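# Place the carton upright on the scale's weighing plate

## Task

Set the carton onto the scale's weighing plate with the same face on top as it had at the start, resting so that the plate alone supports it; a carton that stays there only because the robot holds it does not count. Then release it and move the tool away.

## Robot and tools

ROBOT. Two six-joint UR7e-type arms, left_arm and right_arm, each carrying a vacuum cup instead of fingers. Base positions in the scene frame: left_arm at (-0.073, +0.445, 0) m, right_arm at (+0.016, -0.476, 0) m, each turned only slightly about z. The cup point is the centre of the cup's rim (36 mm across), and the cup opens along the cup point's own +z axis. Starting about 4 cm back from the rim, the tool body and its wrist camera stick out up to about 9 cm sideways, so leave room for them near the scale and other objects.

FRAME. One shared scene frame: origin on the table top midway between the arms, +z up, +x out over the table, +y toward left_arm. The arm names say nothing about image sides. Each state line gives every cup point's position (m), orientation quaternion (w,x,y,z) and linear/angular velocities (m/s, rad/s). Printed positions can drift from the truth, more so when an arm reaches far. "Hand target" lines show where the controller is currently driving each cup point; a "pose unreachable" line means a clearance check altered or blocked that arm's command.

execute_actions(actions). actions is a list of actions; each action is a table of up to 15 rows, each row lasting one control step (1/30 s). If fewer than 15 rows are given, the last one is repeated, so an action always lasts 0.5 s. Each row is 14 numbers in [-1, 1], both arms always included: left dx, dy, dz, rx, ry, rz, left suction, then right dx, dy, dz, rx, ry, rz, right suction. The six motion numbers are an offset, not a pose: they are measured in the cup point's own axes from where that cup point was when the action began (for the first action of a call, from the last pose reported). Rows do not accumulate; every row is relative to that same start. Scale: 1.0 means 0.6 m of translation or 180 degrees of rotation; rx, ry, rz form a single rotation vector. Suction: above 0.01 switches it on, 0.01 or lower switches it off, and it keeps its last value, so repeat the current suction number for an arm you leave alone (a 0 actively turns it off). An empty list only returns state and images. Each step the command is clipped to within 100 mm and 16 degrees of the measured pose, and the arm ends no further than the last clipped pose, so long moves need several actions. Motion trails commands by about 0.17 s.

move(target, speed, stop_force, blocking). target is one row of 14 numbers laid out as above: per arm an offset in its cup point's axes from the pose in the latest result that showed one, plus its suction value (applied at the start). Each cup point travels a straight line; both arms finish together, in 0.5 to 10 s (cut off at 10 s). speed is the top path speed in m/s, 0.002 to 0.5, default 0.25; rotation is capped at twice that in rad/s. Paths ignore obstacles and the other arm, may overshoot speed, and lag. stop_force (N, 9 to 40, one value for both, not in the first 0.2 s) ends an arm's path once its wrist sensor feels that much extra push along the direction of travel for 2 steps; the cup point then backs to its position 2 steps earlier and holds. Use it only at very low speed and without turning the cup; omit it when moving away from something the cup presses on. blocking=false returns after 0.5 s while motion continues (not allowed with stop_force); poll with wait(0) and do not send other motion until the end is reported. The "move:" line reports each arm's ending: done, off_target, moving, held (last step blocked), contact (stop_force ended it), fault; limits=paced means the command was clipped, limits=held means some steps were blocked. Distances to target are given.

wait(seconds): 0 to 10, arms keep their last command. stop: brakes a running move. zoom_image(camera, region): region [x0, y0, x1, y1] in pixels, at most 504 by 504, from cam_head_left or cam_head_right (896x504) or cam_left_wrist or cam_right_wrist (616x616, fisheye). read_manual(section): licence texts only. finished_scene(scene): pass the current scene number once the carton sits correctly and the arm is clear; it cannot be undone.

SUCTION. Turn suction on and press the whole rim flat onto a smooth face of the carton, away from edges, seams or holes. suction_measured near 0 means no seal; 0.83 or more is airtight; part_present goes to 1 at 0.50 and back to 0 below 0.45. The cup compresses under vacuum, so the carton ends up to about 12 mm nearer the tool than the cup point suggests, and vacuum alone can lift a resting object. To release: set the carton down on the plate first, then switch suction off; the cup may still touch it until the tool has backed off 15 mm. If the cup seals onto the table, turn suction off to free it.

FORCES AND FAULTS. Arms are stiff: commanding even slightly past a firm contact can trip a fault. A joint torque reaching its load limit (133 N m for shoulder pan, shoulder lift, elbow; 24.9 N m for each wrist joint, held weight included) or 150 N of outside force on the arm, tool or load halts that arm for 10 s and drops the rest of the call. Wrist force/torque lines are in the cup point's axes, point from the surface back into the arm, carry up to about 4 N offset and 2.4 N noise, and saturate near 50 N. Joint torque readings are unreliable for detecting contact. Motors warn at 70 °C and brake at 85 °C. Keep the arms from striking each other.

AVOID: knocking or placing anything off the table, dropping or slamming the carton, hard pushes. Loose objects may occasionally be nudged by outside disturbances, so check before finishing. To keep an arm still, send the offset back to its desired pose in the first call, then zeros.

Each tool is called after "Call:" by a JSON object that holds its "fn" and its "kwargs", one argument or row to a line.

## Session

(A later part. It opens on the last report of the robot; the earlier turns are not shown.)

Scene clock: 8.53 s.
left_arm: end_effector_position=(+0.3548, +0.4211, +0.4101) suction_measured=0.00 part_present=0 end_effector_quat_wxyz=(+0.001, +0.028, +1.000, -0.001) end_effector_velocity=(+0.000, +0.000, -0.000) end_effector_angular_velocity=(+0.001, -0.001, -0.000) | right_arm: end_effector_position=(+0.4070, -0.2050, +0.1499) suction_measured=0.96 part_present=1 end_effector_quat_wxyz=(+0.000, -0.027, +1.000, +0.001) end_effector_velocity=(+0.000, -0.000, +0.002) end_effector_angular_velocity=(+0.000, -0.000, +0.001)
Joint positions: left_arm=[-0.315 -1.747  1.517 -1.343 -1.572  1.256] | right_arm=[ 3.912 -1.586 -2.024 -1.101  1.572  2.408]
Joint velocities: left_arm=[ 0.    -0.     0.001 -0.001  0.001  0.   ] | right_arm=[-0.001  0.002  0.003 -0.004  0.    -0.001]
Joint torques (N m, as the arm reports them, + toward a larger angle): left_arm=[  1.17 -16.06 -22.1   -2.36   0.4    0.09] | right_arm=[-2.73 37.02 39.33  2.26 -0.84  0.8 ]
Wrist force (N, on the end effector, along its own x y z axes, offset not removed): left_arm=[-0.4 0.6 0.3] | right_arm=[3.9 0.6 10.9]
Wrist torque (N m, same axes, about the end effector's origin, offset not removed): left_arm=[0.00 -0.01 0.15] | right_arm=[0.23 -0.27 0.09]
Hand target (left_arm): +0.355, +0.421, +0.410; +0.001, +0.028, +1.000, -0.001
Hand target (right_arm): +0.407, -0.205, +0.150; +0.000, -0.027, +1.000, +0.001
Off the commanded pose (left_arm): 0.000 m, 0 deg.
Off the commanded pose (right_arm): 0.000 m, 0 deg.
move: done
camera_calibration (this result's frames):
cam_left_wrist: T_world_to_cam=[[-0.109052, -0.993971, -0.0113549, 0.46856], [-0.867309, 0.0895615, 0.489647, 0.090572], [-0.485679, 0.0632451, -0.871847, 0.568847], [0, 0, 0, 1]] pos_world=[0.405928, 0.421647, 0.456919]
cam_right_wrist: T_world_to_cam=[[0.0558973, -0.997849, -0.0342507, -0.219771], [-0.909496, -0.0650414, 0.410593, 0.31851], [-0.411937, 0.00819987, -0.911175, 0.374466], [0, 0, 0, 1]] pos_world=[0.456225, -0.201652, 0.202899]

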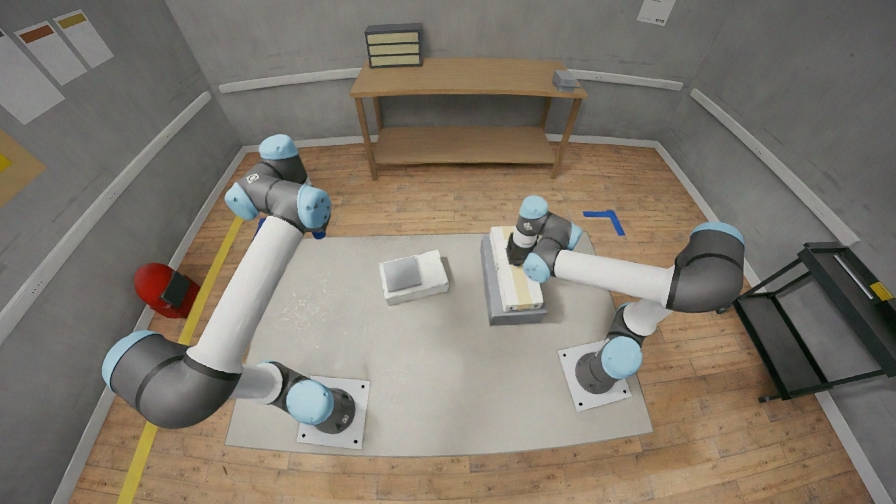

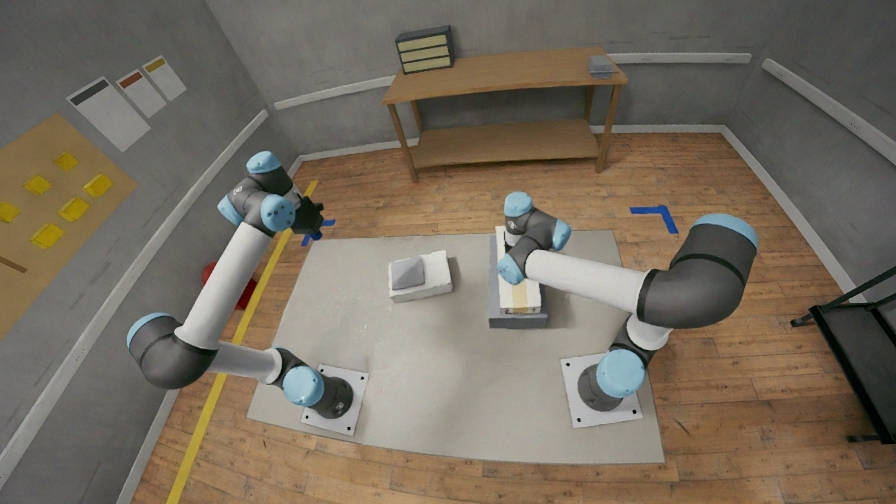

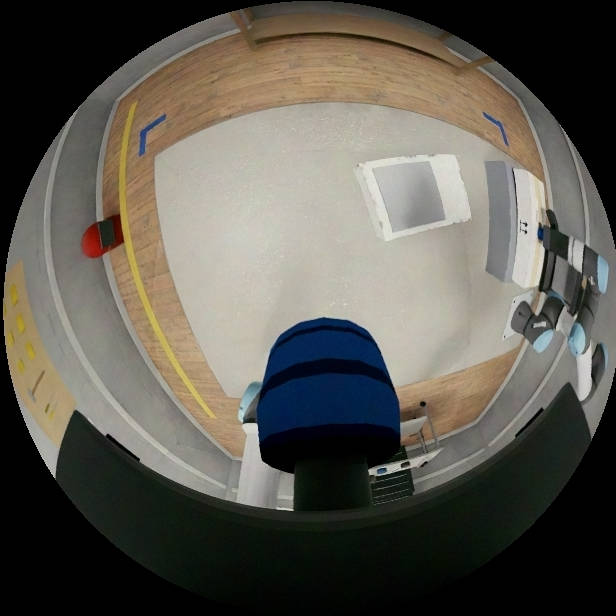

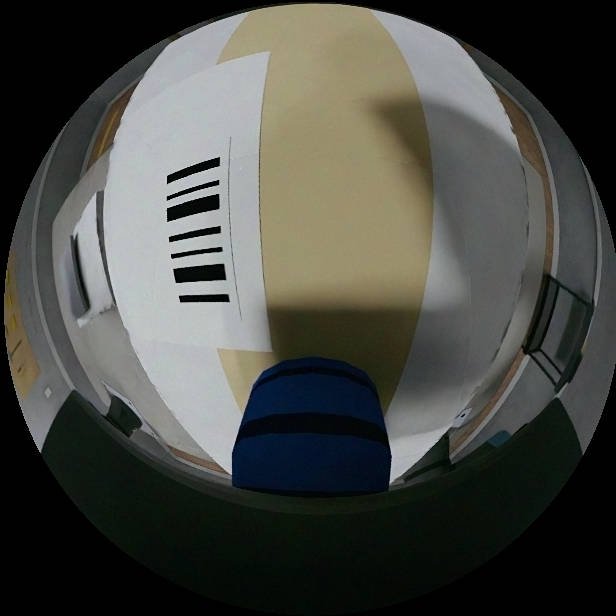

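Call:
{"fn": "wait", "kwargs": {
  "seconds": 0.1
}}

Call:
{"fn": "wait", "kwargs": {
  "seconds": 0.1
}}

Call:
{"fn": "wait", "kwargs": {
  "seconds": 0.1
}}

Scene clock: 8.80 s.
left_arm: end_effector_position=(+0.3548, +0.4211, +0.4101) suction_measured=0.00 part_present=0 end_effector_quat_wxyz=(+0.001, +0.028, +1.000, -0.001) end_effector_velocity=(+0.000, +0.000, -0.001) end_effector_angular_velocity=(+0.001, +0.001, -0.001) | right_arm: end_effector_position=(+0.4070, -0.2050, +0.1500) suction_measured=0.96 part_present=1 end_effector_quat_wxyz=(+0.000, -0.027, +1.000, +0.001) end_effector_velocity=(+0.000, +0.000, +0.000) end_effector_angular_velocity=(-0.000, -0.001, +0.000)
Joint positions: left_arm=[-0.315 -1.747  1.517 -1.343 -1.572  1.256] | right_arm=[ 3.912 -1.586 -2.024 -1.101  1.572  2.408]
Joint velocities: left_arm=[-0.     0.001  0.001 -0.     0.001  0.001] | right_arm=[-0.     0.     0.    -0.    -0.001 -0.   ]
Joint torques (N m, as the arm reports them, + toward a larger angle): left_arm=[  1.26 -15.31 -22.72  -2.25   0.46  -0.07] | right_arm=[-3.37 36.94 40.15  2.49 -0.91  0.68]
Wrist force (N, on the end effector, along its own x y z axes, offset not removed): left_arm=[-0.6 1.0 -2.3] | right_arm=[3.4 -0.1 14.6]
Wrist torque (N m, same axes, about the end effector's origin, offset not removed): left_arm=[0.12 -0.02 0.05] | right_arm=[0.09 -0.31 0.05]
Hand target (left_arm): +0.355, +0.421, +0.410; +0.001, +0.028, +1.000, -0.001
Hand target (right_arm): +0.407, -0.205, +0.150; +0.000, -0.027, +1.000, +0.001
Off the commanded pose (left_arm): 0.000 m, 0 deg.
Off the commanded pose (right_arm): 0.000 m, 0 deg.
wait: 0.10 s; at rest from the start
camera_calibration (this result's frames):
cam_left_wrist: T_world_to_cam=[[-0.109052, -0.993971, -0.0113549, 0.46856], [-0.867309, 0.0895615, 0.489647, 0.090572], [-0.485679, 0.0632451, -0.871847, 0.568847], [0, 0, 0, 1]] pos_world=[0.405928, 0.421647, 0.456919]
cam_right_wrist: T_world_to_cam=[[0.0558971, -0.997849, -0.0342501, -0.219766], [-0.909496, -0.065041, 0.410593, 0.318459], [-0.411938, 0.00819932, -0.911175, 0.374581], [0, 0, 0, 1]] pos_world=[0.456225, -0.201652, 0.203025]

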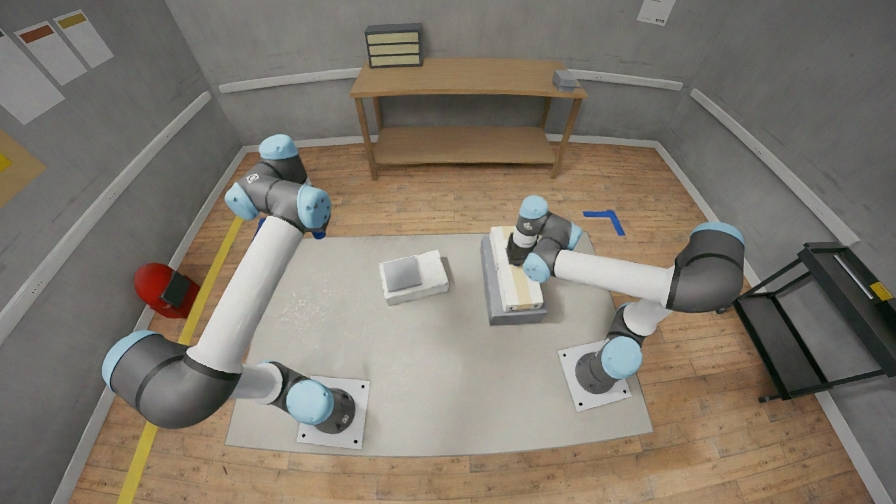

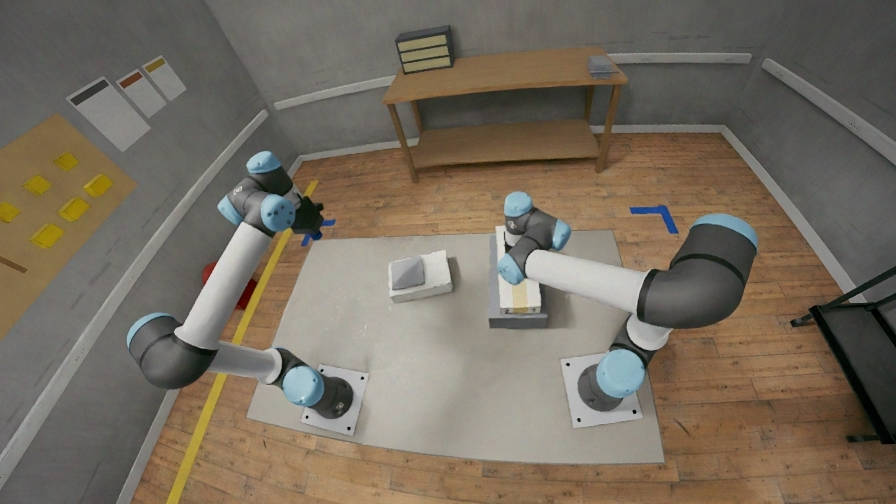

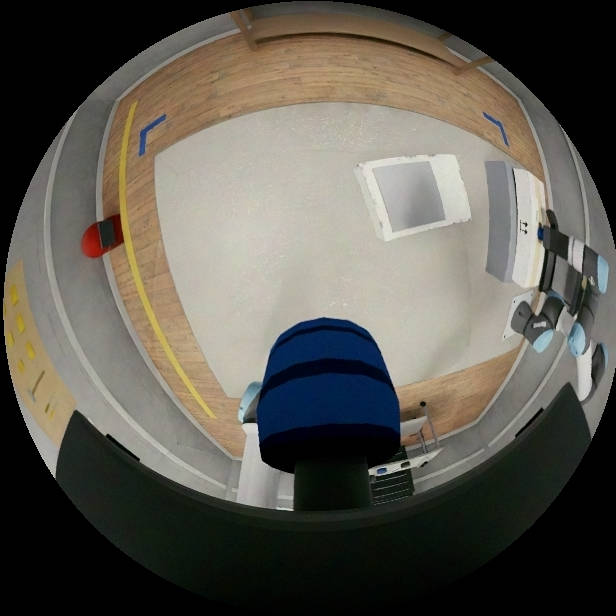

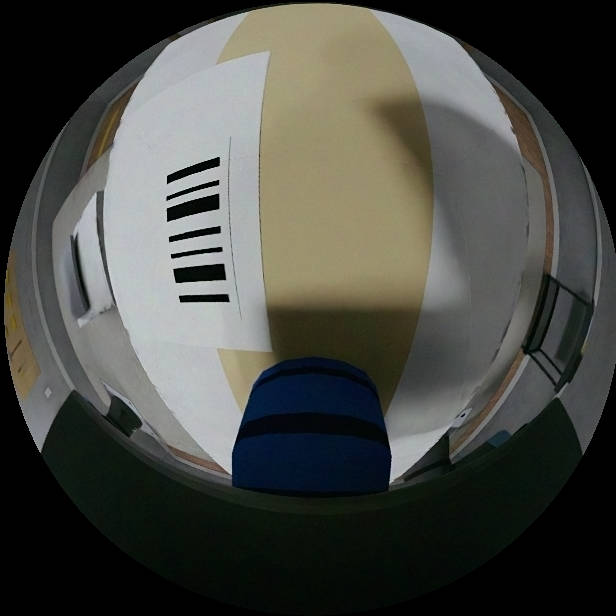

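Scene clock: 8.90 s.
left_arm: end_effector_position=(+0.3548, +0.4211, +0.4101) suction_measured=0.00 part_present=0 end_effector_quat_wxyz=(+0.001, +0.028, +1.000, -0.001) end_effector_velocity=(+0.001, +0.000, +0.000) end_effector_angular_velocity=(+0.001, -0.002, -0.001) | right_arm: end_effector_position=(+0.4070, -0.2050, +0.1500) suction_measured=0.96 part_present=1 end_effector_quat_wxyz=(+0.000, -0.027, +1.000, +0.001) end_effector_velocity=(+0.000, -0.000, -0.000) end_effector_angular_velocity=(-0.000, +0.000, -0.001)
Joint positions: left_arm=[-0.315 -1.747  1.517 -1.343 -1.572  1.256] | right_arm=[ 3.912 -1.586 -2.024 -1.101  1.572  2.408]
Joint velocities: left_arm=[ 0.     0.    -0.001 -0.001  0.002  0.002] | right_arm=[-0. -0.  0. -0. -0.  0.]
Joint torques (N m, as the arm reports them, + toward a larger angle): left_arm=[  1.99 -15.79 -24.13  -2.33   0.53   0.09] | right_arm=[-2.74 37.01 39.47  2.42 -1.02  0.6 ]
Wrist force (N, on the end effector, along its own x y z axes, offset not removed): left_arm=[-0.8 0.0 0.9] | right_arm=[3.2 1.7 12.5]
Wrist torque (N m, same axes, about the end effector's origin, offset not removed): left_arm=[-0.22 -0.06 0.13] | right_arm=[0.42 -0.24 0.11]
Hand target (left_arm): +0.355, +0.421, +0.410; +0.001, +0.028, +1.000, -0.001
Hand target (right_arm): +0.407, -0.205, +0.150; +0.000, -0.027, +1.000, +0.001
Off the commanded pose (left_arm): 0.000 m, 0 deg.
Off the commanded pose (right_arm): 0.000 m, 0 deg.
wait: 0.10 s; no rest
camera_calibration (this result's frames):
cam_left_wrist: T_world_to_cam=[[-0.109052, -0.993971, -0.0113548, 0.46856], [-0.867309, 0.0895615, 0.489648, 0.0905719], [-0.485679, 0.063245, -0.871847, 0.568847], [0, 0, 0, 1]] pos_world=[0.405928, 0.421647, 0.456919]
cam_right_wrist: T_world_to_cam=[[0.0558971, -0.997849, -0.0342509, -0.219765], [-0.909496, -0.0650413, 0.410592, 0.318457], [-0.411937, 0.00820016, -0.911176, 0.374586], [0, 0, 0, 1]] pos_world=[0.456225, -0.201651, 0.20303]

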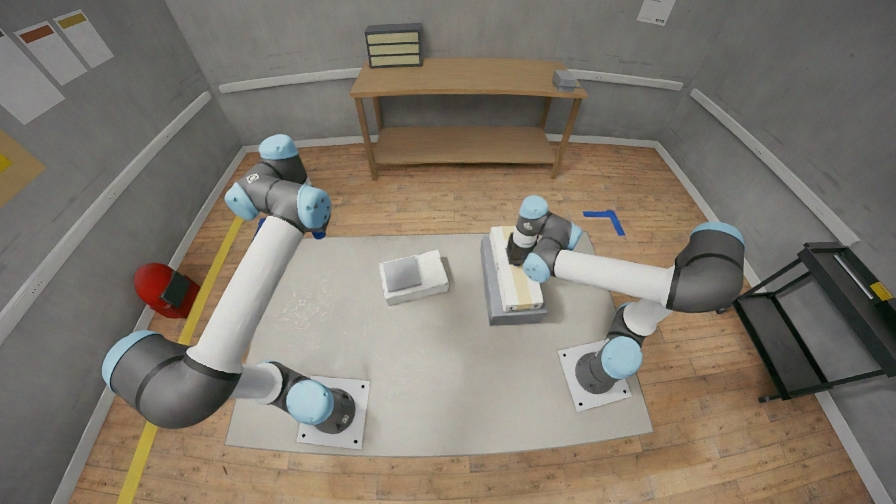

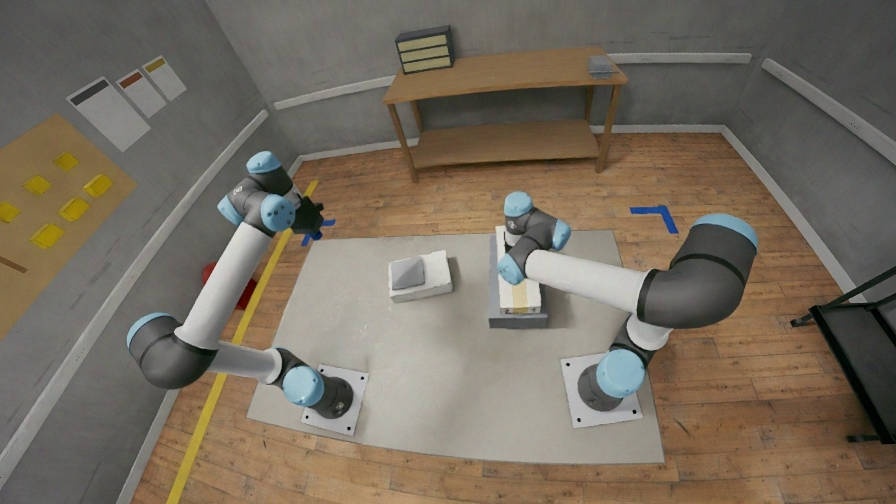

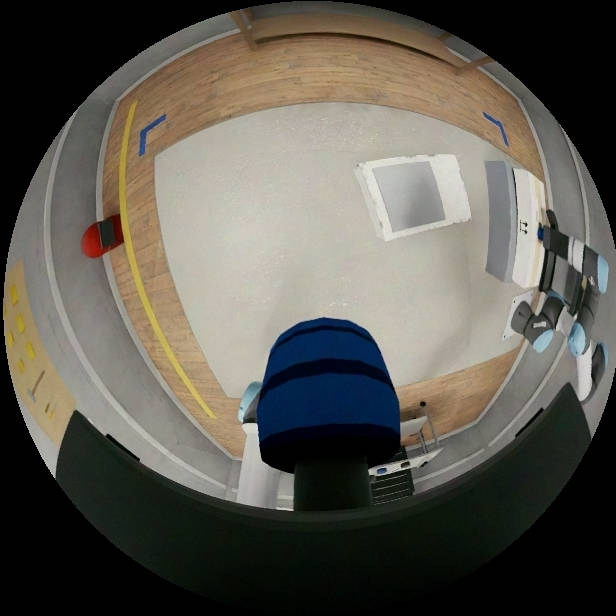

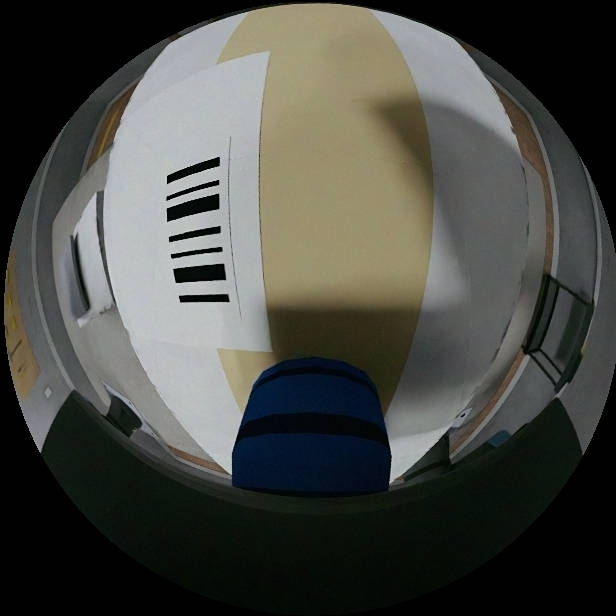

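Scene clock: 9.00 s.
left_arm: end_effector_position=(+0.3548, +0.4211, +0.4101) suction_measured=0.00 part_present=0 end_effector_quat_wxyz=(+0.001, +0.028, +1.000, -0.001) end_effector_velocity=(-0.000, +0.000, +0.000) end_effector_angular_velocity=(+0.001, -0.000, +0.001) | right_arm: end_effector_position=(+0.4070, -0.2050, +0.1500) suction_measured=0.96 part_present=1 end_effector_quat_wxyz=(+0.000, -0.027, +1.000, +0.001) end_effector_velocity=(+0.000, -0.000, -0.000) end_effector_angular_velocity=(+0.000, +0.000, -0.000)
Joint positions: left_arm=[-0.315 -1.747  1.517 -1.343 -1.572  1.256] | right_arm=[ 3.912 -1.586 -2.024 -1.101  1.572  2.408]
Joint velocities: left_arm=[-0.001 -0.    -0.     0.001  0.001 -0.001] | right_arm=[-0. -0.  0.  0.  0.  0.]
Joint torques (N m, as the arm reports them, + toward a larger angle): left_arm=[  1.56 -16.05 -23.81  -2.49   0.65   0.17] | right_arm=[-2.84 36.85 39.69  2.41 -1.02  0.79]
Wrist force (N, on the end effector, along its own x y z axes, offset not removed): left_arm=[-1.6 0.5 -0.6] | right_arm=[3.2 -1.1 12.0]
Wrist torque (N m, same axes, about the end effector's origin, offset not removed): left_arm=[-0.06 0.23 0.24] | right_arm=[-0.11 -0.30 0.04]
Hand target (left_arm): +0.355, +0.421, +0.410; +0.001, +0.028, +1.000, -0.001
Hand target (right_arm): +0.407, -0.205, +0.150; +0.000, -0.027, +1.000, +0.001
Off the commanded pose (left_arm): 0.000 m, 0 deg.
Off the commanded pose (right_arm): 0.000 m, 0 deg.
wait: 0.10 s; no rest
camera_calibration (this result's frames):
cam_left_wrist: T_world_to_cam=[[-0.109052, -0.993971, -0.0113546, 0.46856], [-0.867309, 0.0895615, 0.489647, 0.090572], [-0.485678, 0.0632447, -0.871847, 0.568847], [0, 0, 0, 1]] pos_world=[0.405928, 0.421647, 0.456919]
cam_right_wrist: T_world_to_cam=[[0.0558972, -0.997849, -0.0342511, -0.219765], [-0.909496, -0.0650414, 0.410592, 0.318456], [-0.411937, 0.00820027, -0.911176, 0.374587], [0, 0, 0, 1]] pos_world=[0.456225, -0.201651, 0.203032]

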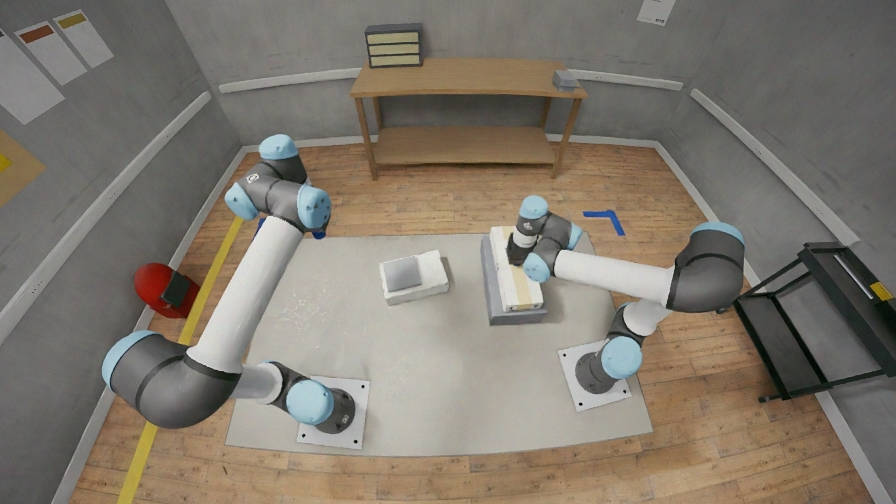

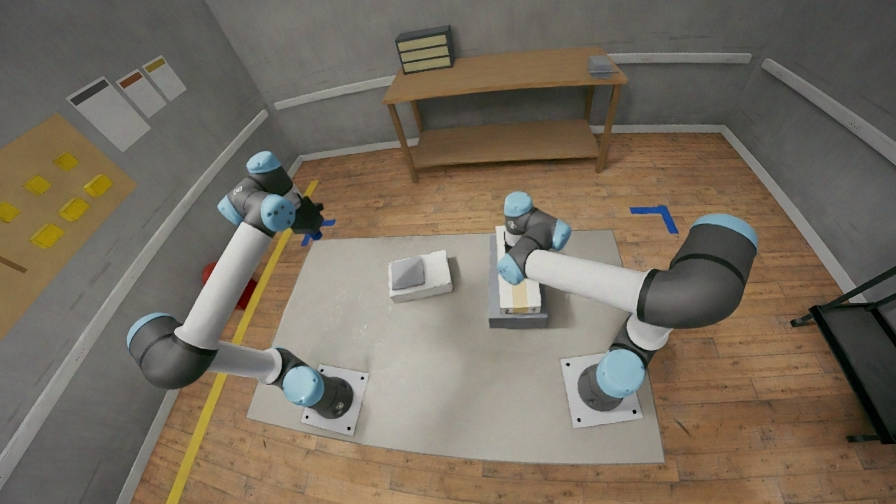

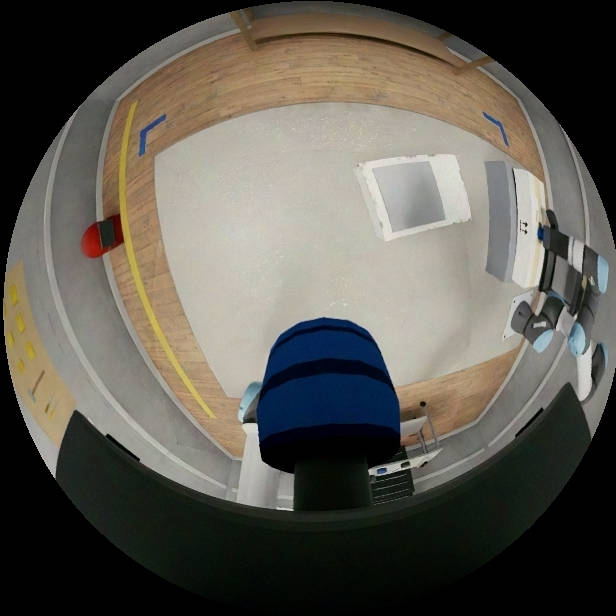

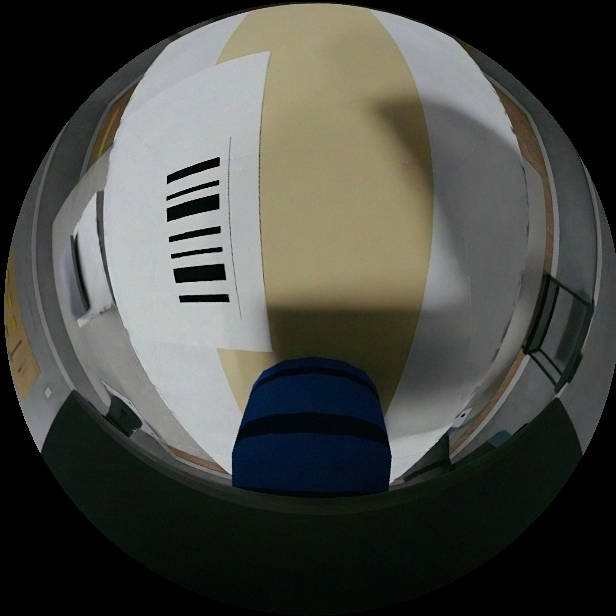

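Call:
{"fn": "move", "kwargs": {
  "target": [0,0,0,0,0,0,0,0,0,0.0092,0,0,0,1],
  "speed": 0.015
}}

Call:
{"fn": "execute_actions", "kwargs": {
  "actions": [
    [[0,0,0,0,0,0,0,0,0,0,0,0,0,0]]
  ]
}}

Scene clock: 10.10 s.
left_arm: end_effector_position=(+0.3548, +0.4211, +0.4101) suction_measured=0.00 part_present=0 end_effector_quat_wxyz=(+0.001, +0.028, +1.000, -0.001) end_effector_velocity=(+0.000, -0.000, -0.000) end_effector_angular_velocity=(-0.001, +0.001, -0.000) | right_arm: end_effector_position=(+0.4070, -0.2050, +0.1446) suction_measured=0.96 part_present=1 end_effector_quat_wxyz=(+0.000, -0.027, +1.000, +0.001) end_effector_velocity=(-0.000, -0.000, -0.002) end_effector_angular_velocity=(-0.001, +0.000, +0.000)
Joint positions: left_arm=[-0.315 -1.747  1.517 -1.343 -1.572  1.256] | right_arm=[ 3.912 -1.593 -2.032 -1.086  1.572  2.408]
Joint velocities: left_arm=[ 0.     0.     0.001 -0.001 -0.001  0.001] | right_arm=[-0.    -0.002 -0.003  0.005 -0.    -0.001]
Joint torques (N m, as the arm reports them, + toward a larger angle): left_arm=[  1.65 -15.89 -21.84  -2.21   0.33   0.08] | right_arm=[-2.25 19.98 11.54  3.36 -0.92  0.63]
Wrist force (N, on the end effector, along its own x y z axes, offset not removed): left_arm=[-2.6 -1.3 -2.5] | right_arm=[-3.6 0.0 10.0]
Wrist torque (N m, same axes, about the end effector's origin, offset not removed): left_arm=[-0.29 0.50 0.09] | right_arm=[0.13 0.08 0.13]
Hand target (left_arm): +0.355, +0.421, +0.410; +0.001, +0.028, +1.000, -0.001
Hand target (right_arm): +0.407, -0.205, +0.144; +0.000, -0.027, +1.000, +0.001
Off the commanded pose (left_arm): 0.000 m, 0 deg.
Off the commanded pose (right_arm): 0.000 m, 0 deg.
move: done
camera_calibration (this result's frames):
cam_left_wrist: T_world_to_cam=[[-0.109052, -0.993971, -0.011355, 0.46856], [-0.867308, 0.0895615, 0.489648, 0.0905719], [-0.485679, 0.0632452, -0.871846, 0.568847], [0, 0, 0, 1]] pos_world=[0.405928, 0.421647, 0.456919]
cam_right_wrist: T_world_to_cam=[[0.0558973, -0.997849, -0.0342523, -0.219949], [-0.909497, -0.065042, 0.410591, 0.320659], [-0.411936, 0.00820143, -0.911176, 0.369699], [0, 0, 0, 1]] pos_world=[0.456225, -0.201652, 0.197668]

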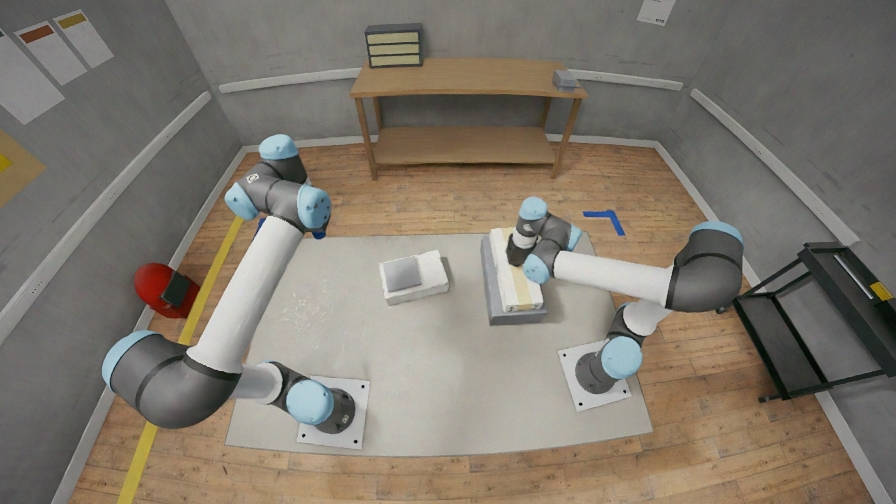

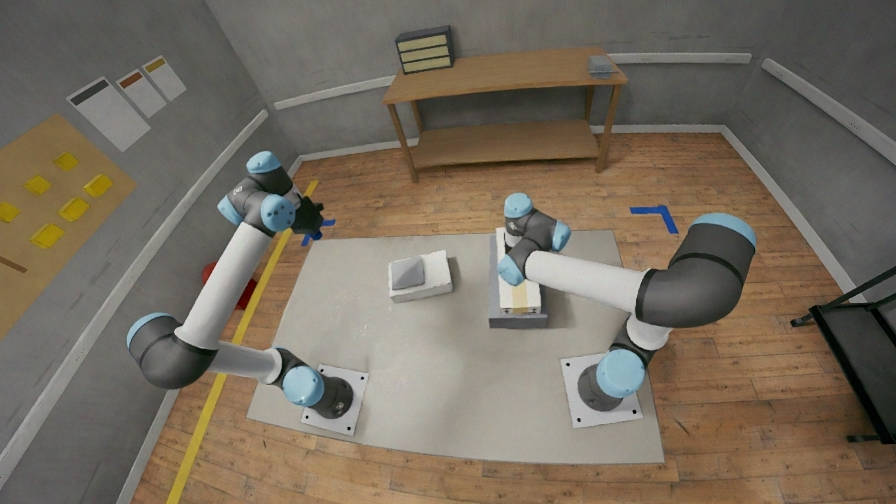

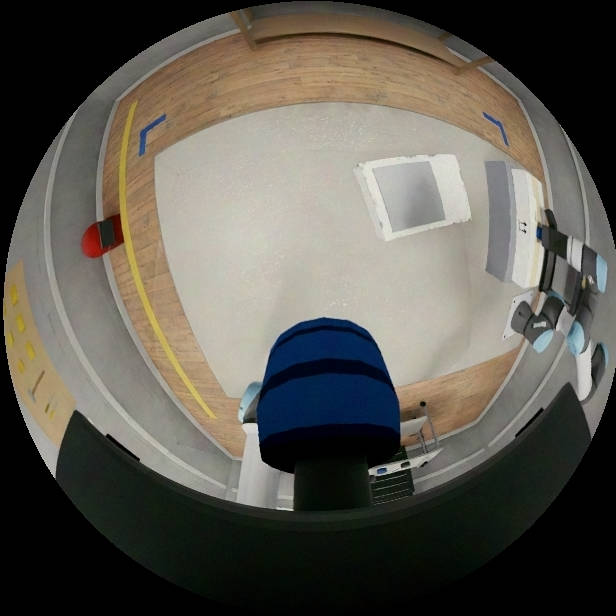

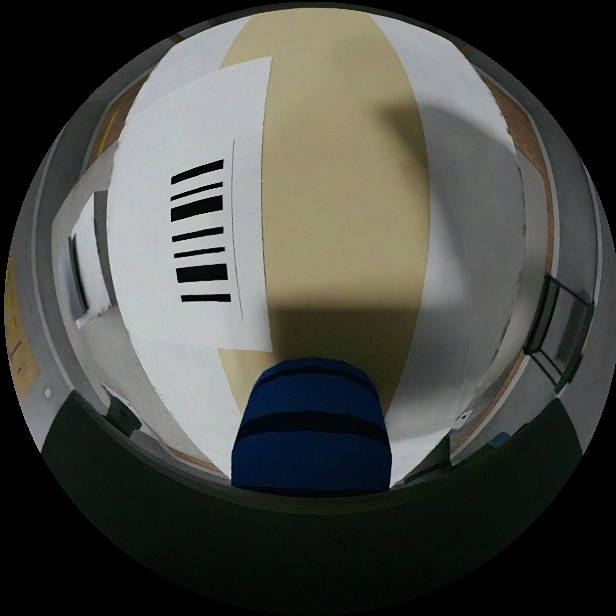

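Scene clock: 10.60 s.
left_arm: end_effector_position=(+0.3548, +0.4211, +0.4101) suction_measured=0.00 part_present=0 end_effector_quat_wxyz=(+0.001, +0.028, +1.000, -0.001) end_effector_velocity=(-0.000, -0.000, -0.000) end_effector_angular_velocity=(+0.000, +0.002, +0.000) | right_arm: end_effector_position=(+0.4070, -0.2050, +0.1446) suction_measured=0.00 part_present=0 end_effector_quat_wxyz=(+0.000, -0.027, +1.000, +0.001) end_effector_velocity=(+0.000, -0.000, +0.000) end_effector_angular_velocity=(-0.000, -0.000, -0.001)
Joint positions: left_arm=[-0.315 -1.747  1.517 -1.343 -1.572  1.256] | right_arm=[ 3.912 -1.593 -2.033 -1.086  1.572  2.408]
Joint velocities: left_arm=[-0.     0.001 -0.     0.001 -0.    -0.   ] | right_arm=[-0.     0.    -0.    -0.    -0.     0.001]
Joint torques (N m, as the arm reports them, + toward a larger angle): left_arm=[  1.71 -16.56 -22.93  -2.22   0.3   -0.18] | right_arm=[-2.58 25.4  22.96 -0.58 -1.09  0.72]
Wrist force (N, on the end effector, along its own x y z axes, offset not removed): left_arm=[-1.2 0.9 -4.5] | right_arm=[-1.1 -1.4 -13.8]
Wrist torque (N m, same axes, about the end effector's origin, offset not removed): left_arm=[0.11 0.11 0.23] | right_arm=[0.02 0.14 0.21]
Hand target (left_arm): +0.355, +0.421, +0.410; +0.001, +0.028, +1.000, -0.001
Hand target (right_arm): +0.407, -0.205, +0.145; +0.000, -0.027, +1.000, +0.001
Off the commanded pose (left_arm): 0.000 m, 0 deg.
Off the commanded pose (right_arm): 0.000 m, 0 deg.
camera_calibration (this result's frames):
cam_left_wrist: T_world_to_cam=[[-0.109052, -0.993971, -0.0113548, 0.46856], [-0.867309, 0.0895615, 0.489647, 0.090572], [-0.485678, 0.0632449, -0.871847, 0.568847], [0, 0, 0, 1]] pos_world=[0.405928, 0.421647, 0.456919]
cam_right_wrist: T_world_to_cam=[[0.0558953, -0.997851, -0.0341839, -0.219987], [-0.909473, -0.0650125, 0.410649, 0.320642], [-0.411989, 0.00813597, -0.911153, 0.369656], [0, 0, 0, 1]] pos_world=[0.456206, -0.201676, 0.197622]

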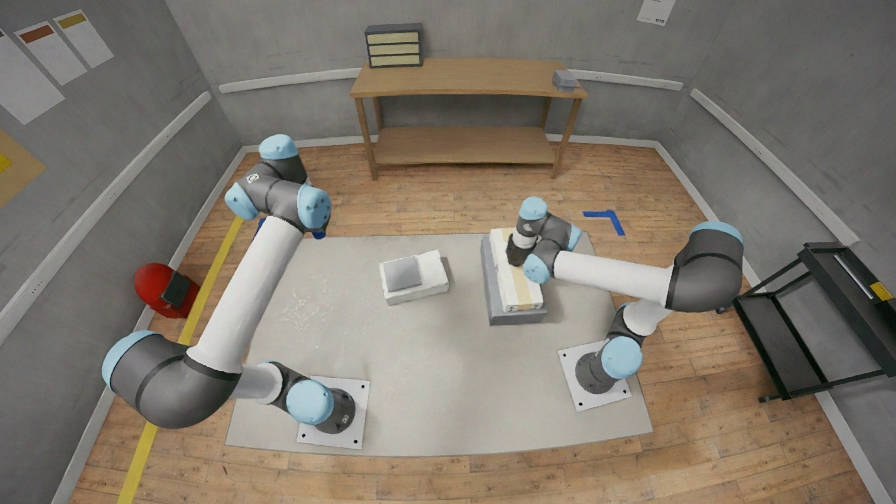

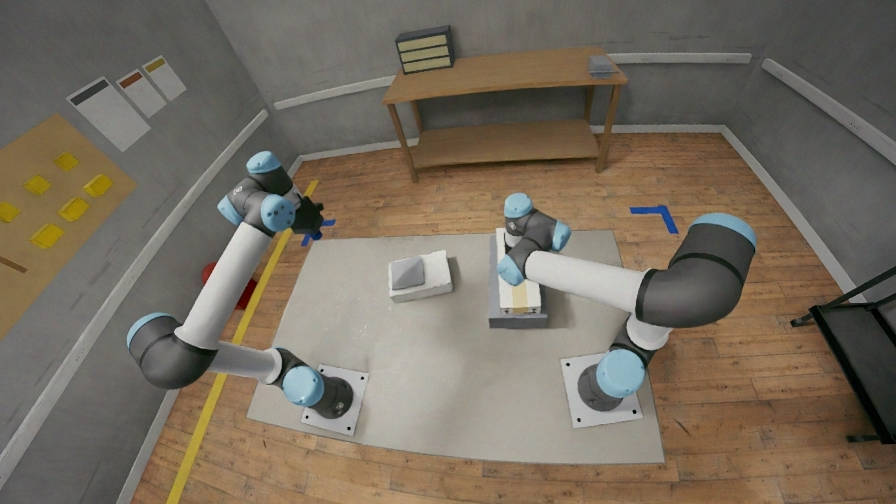

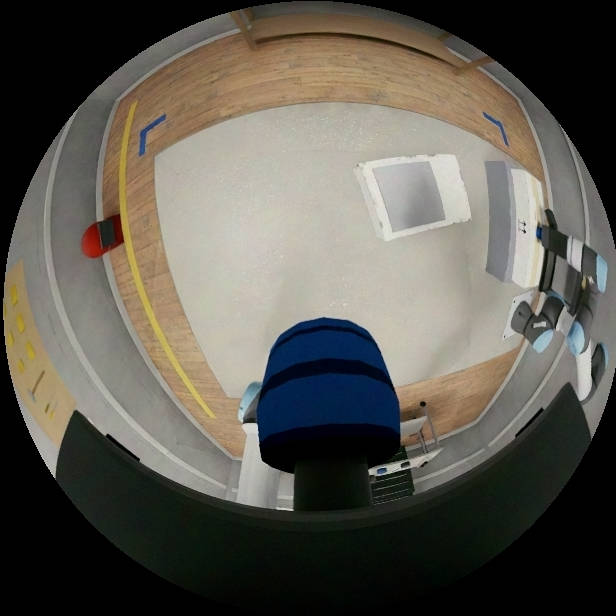

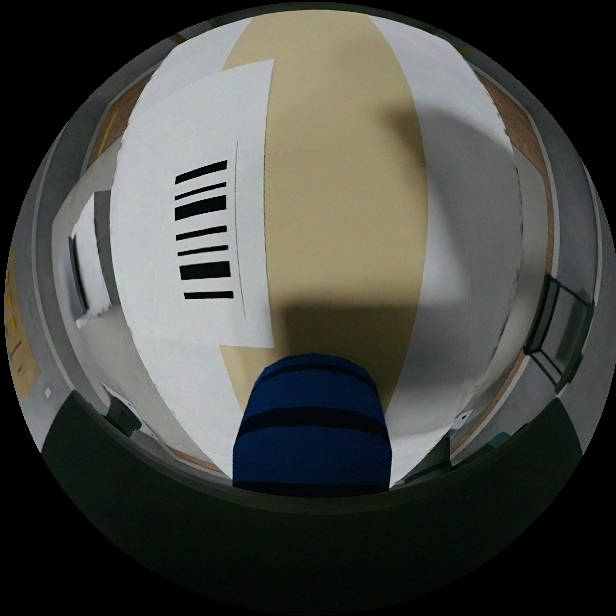

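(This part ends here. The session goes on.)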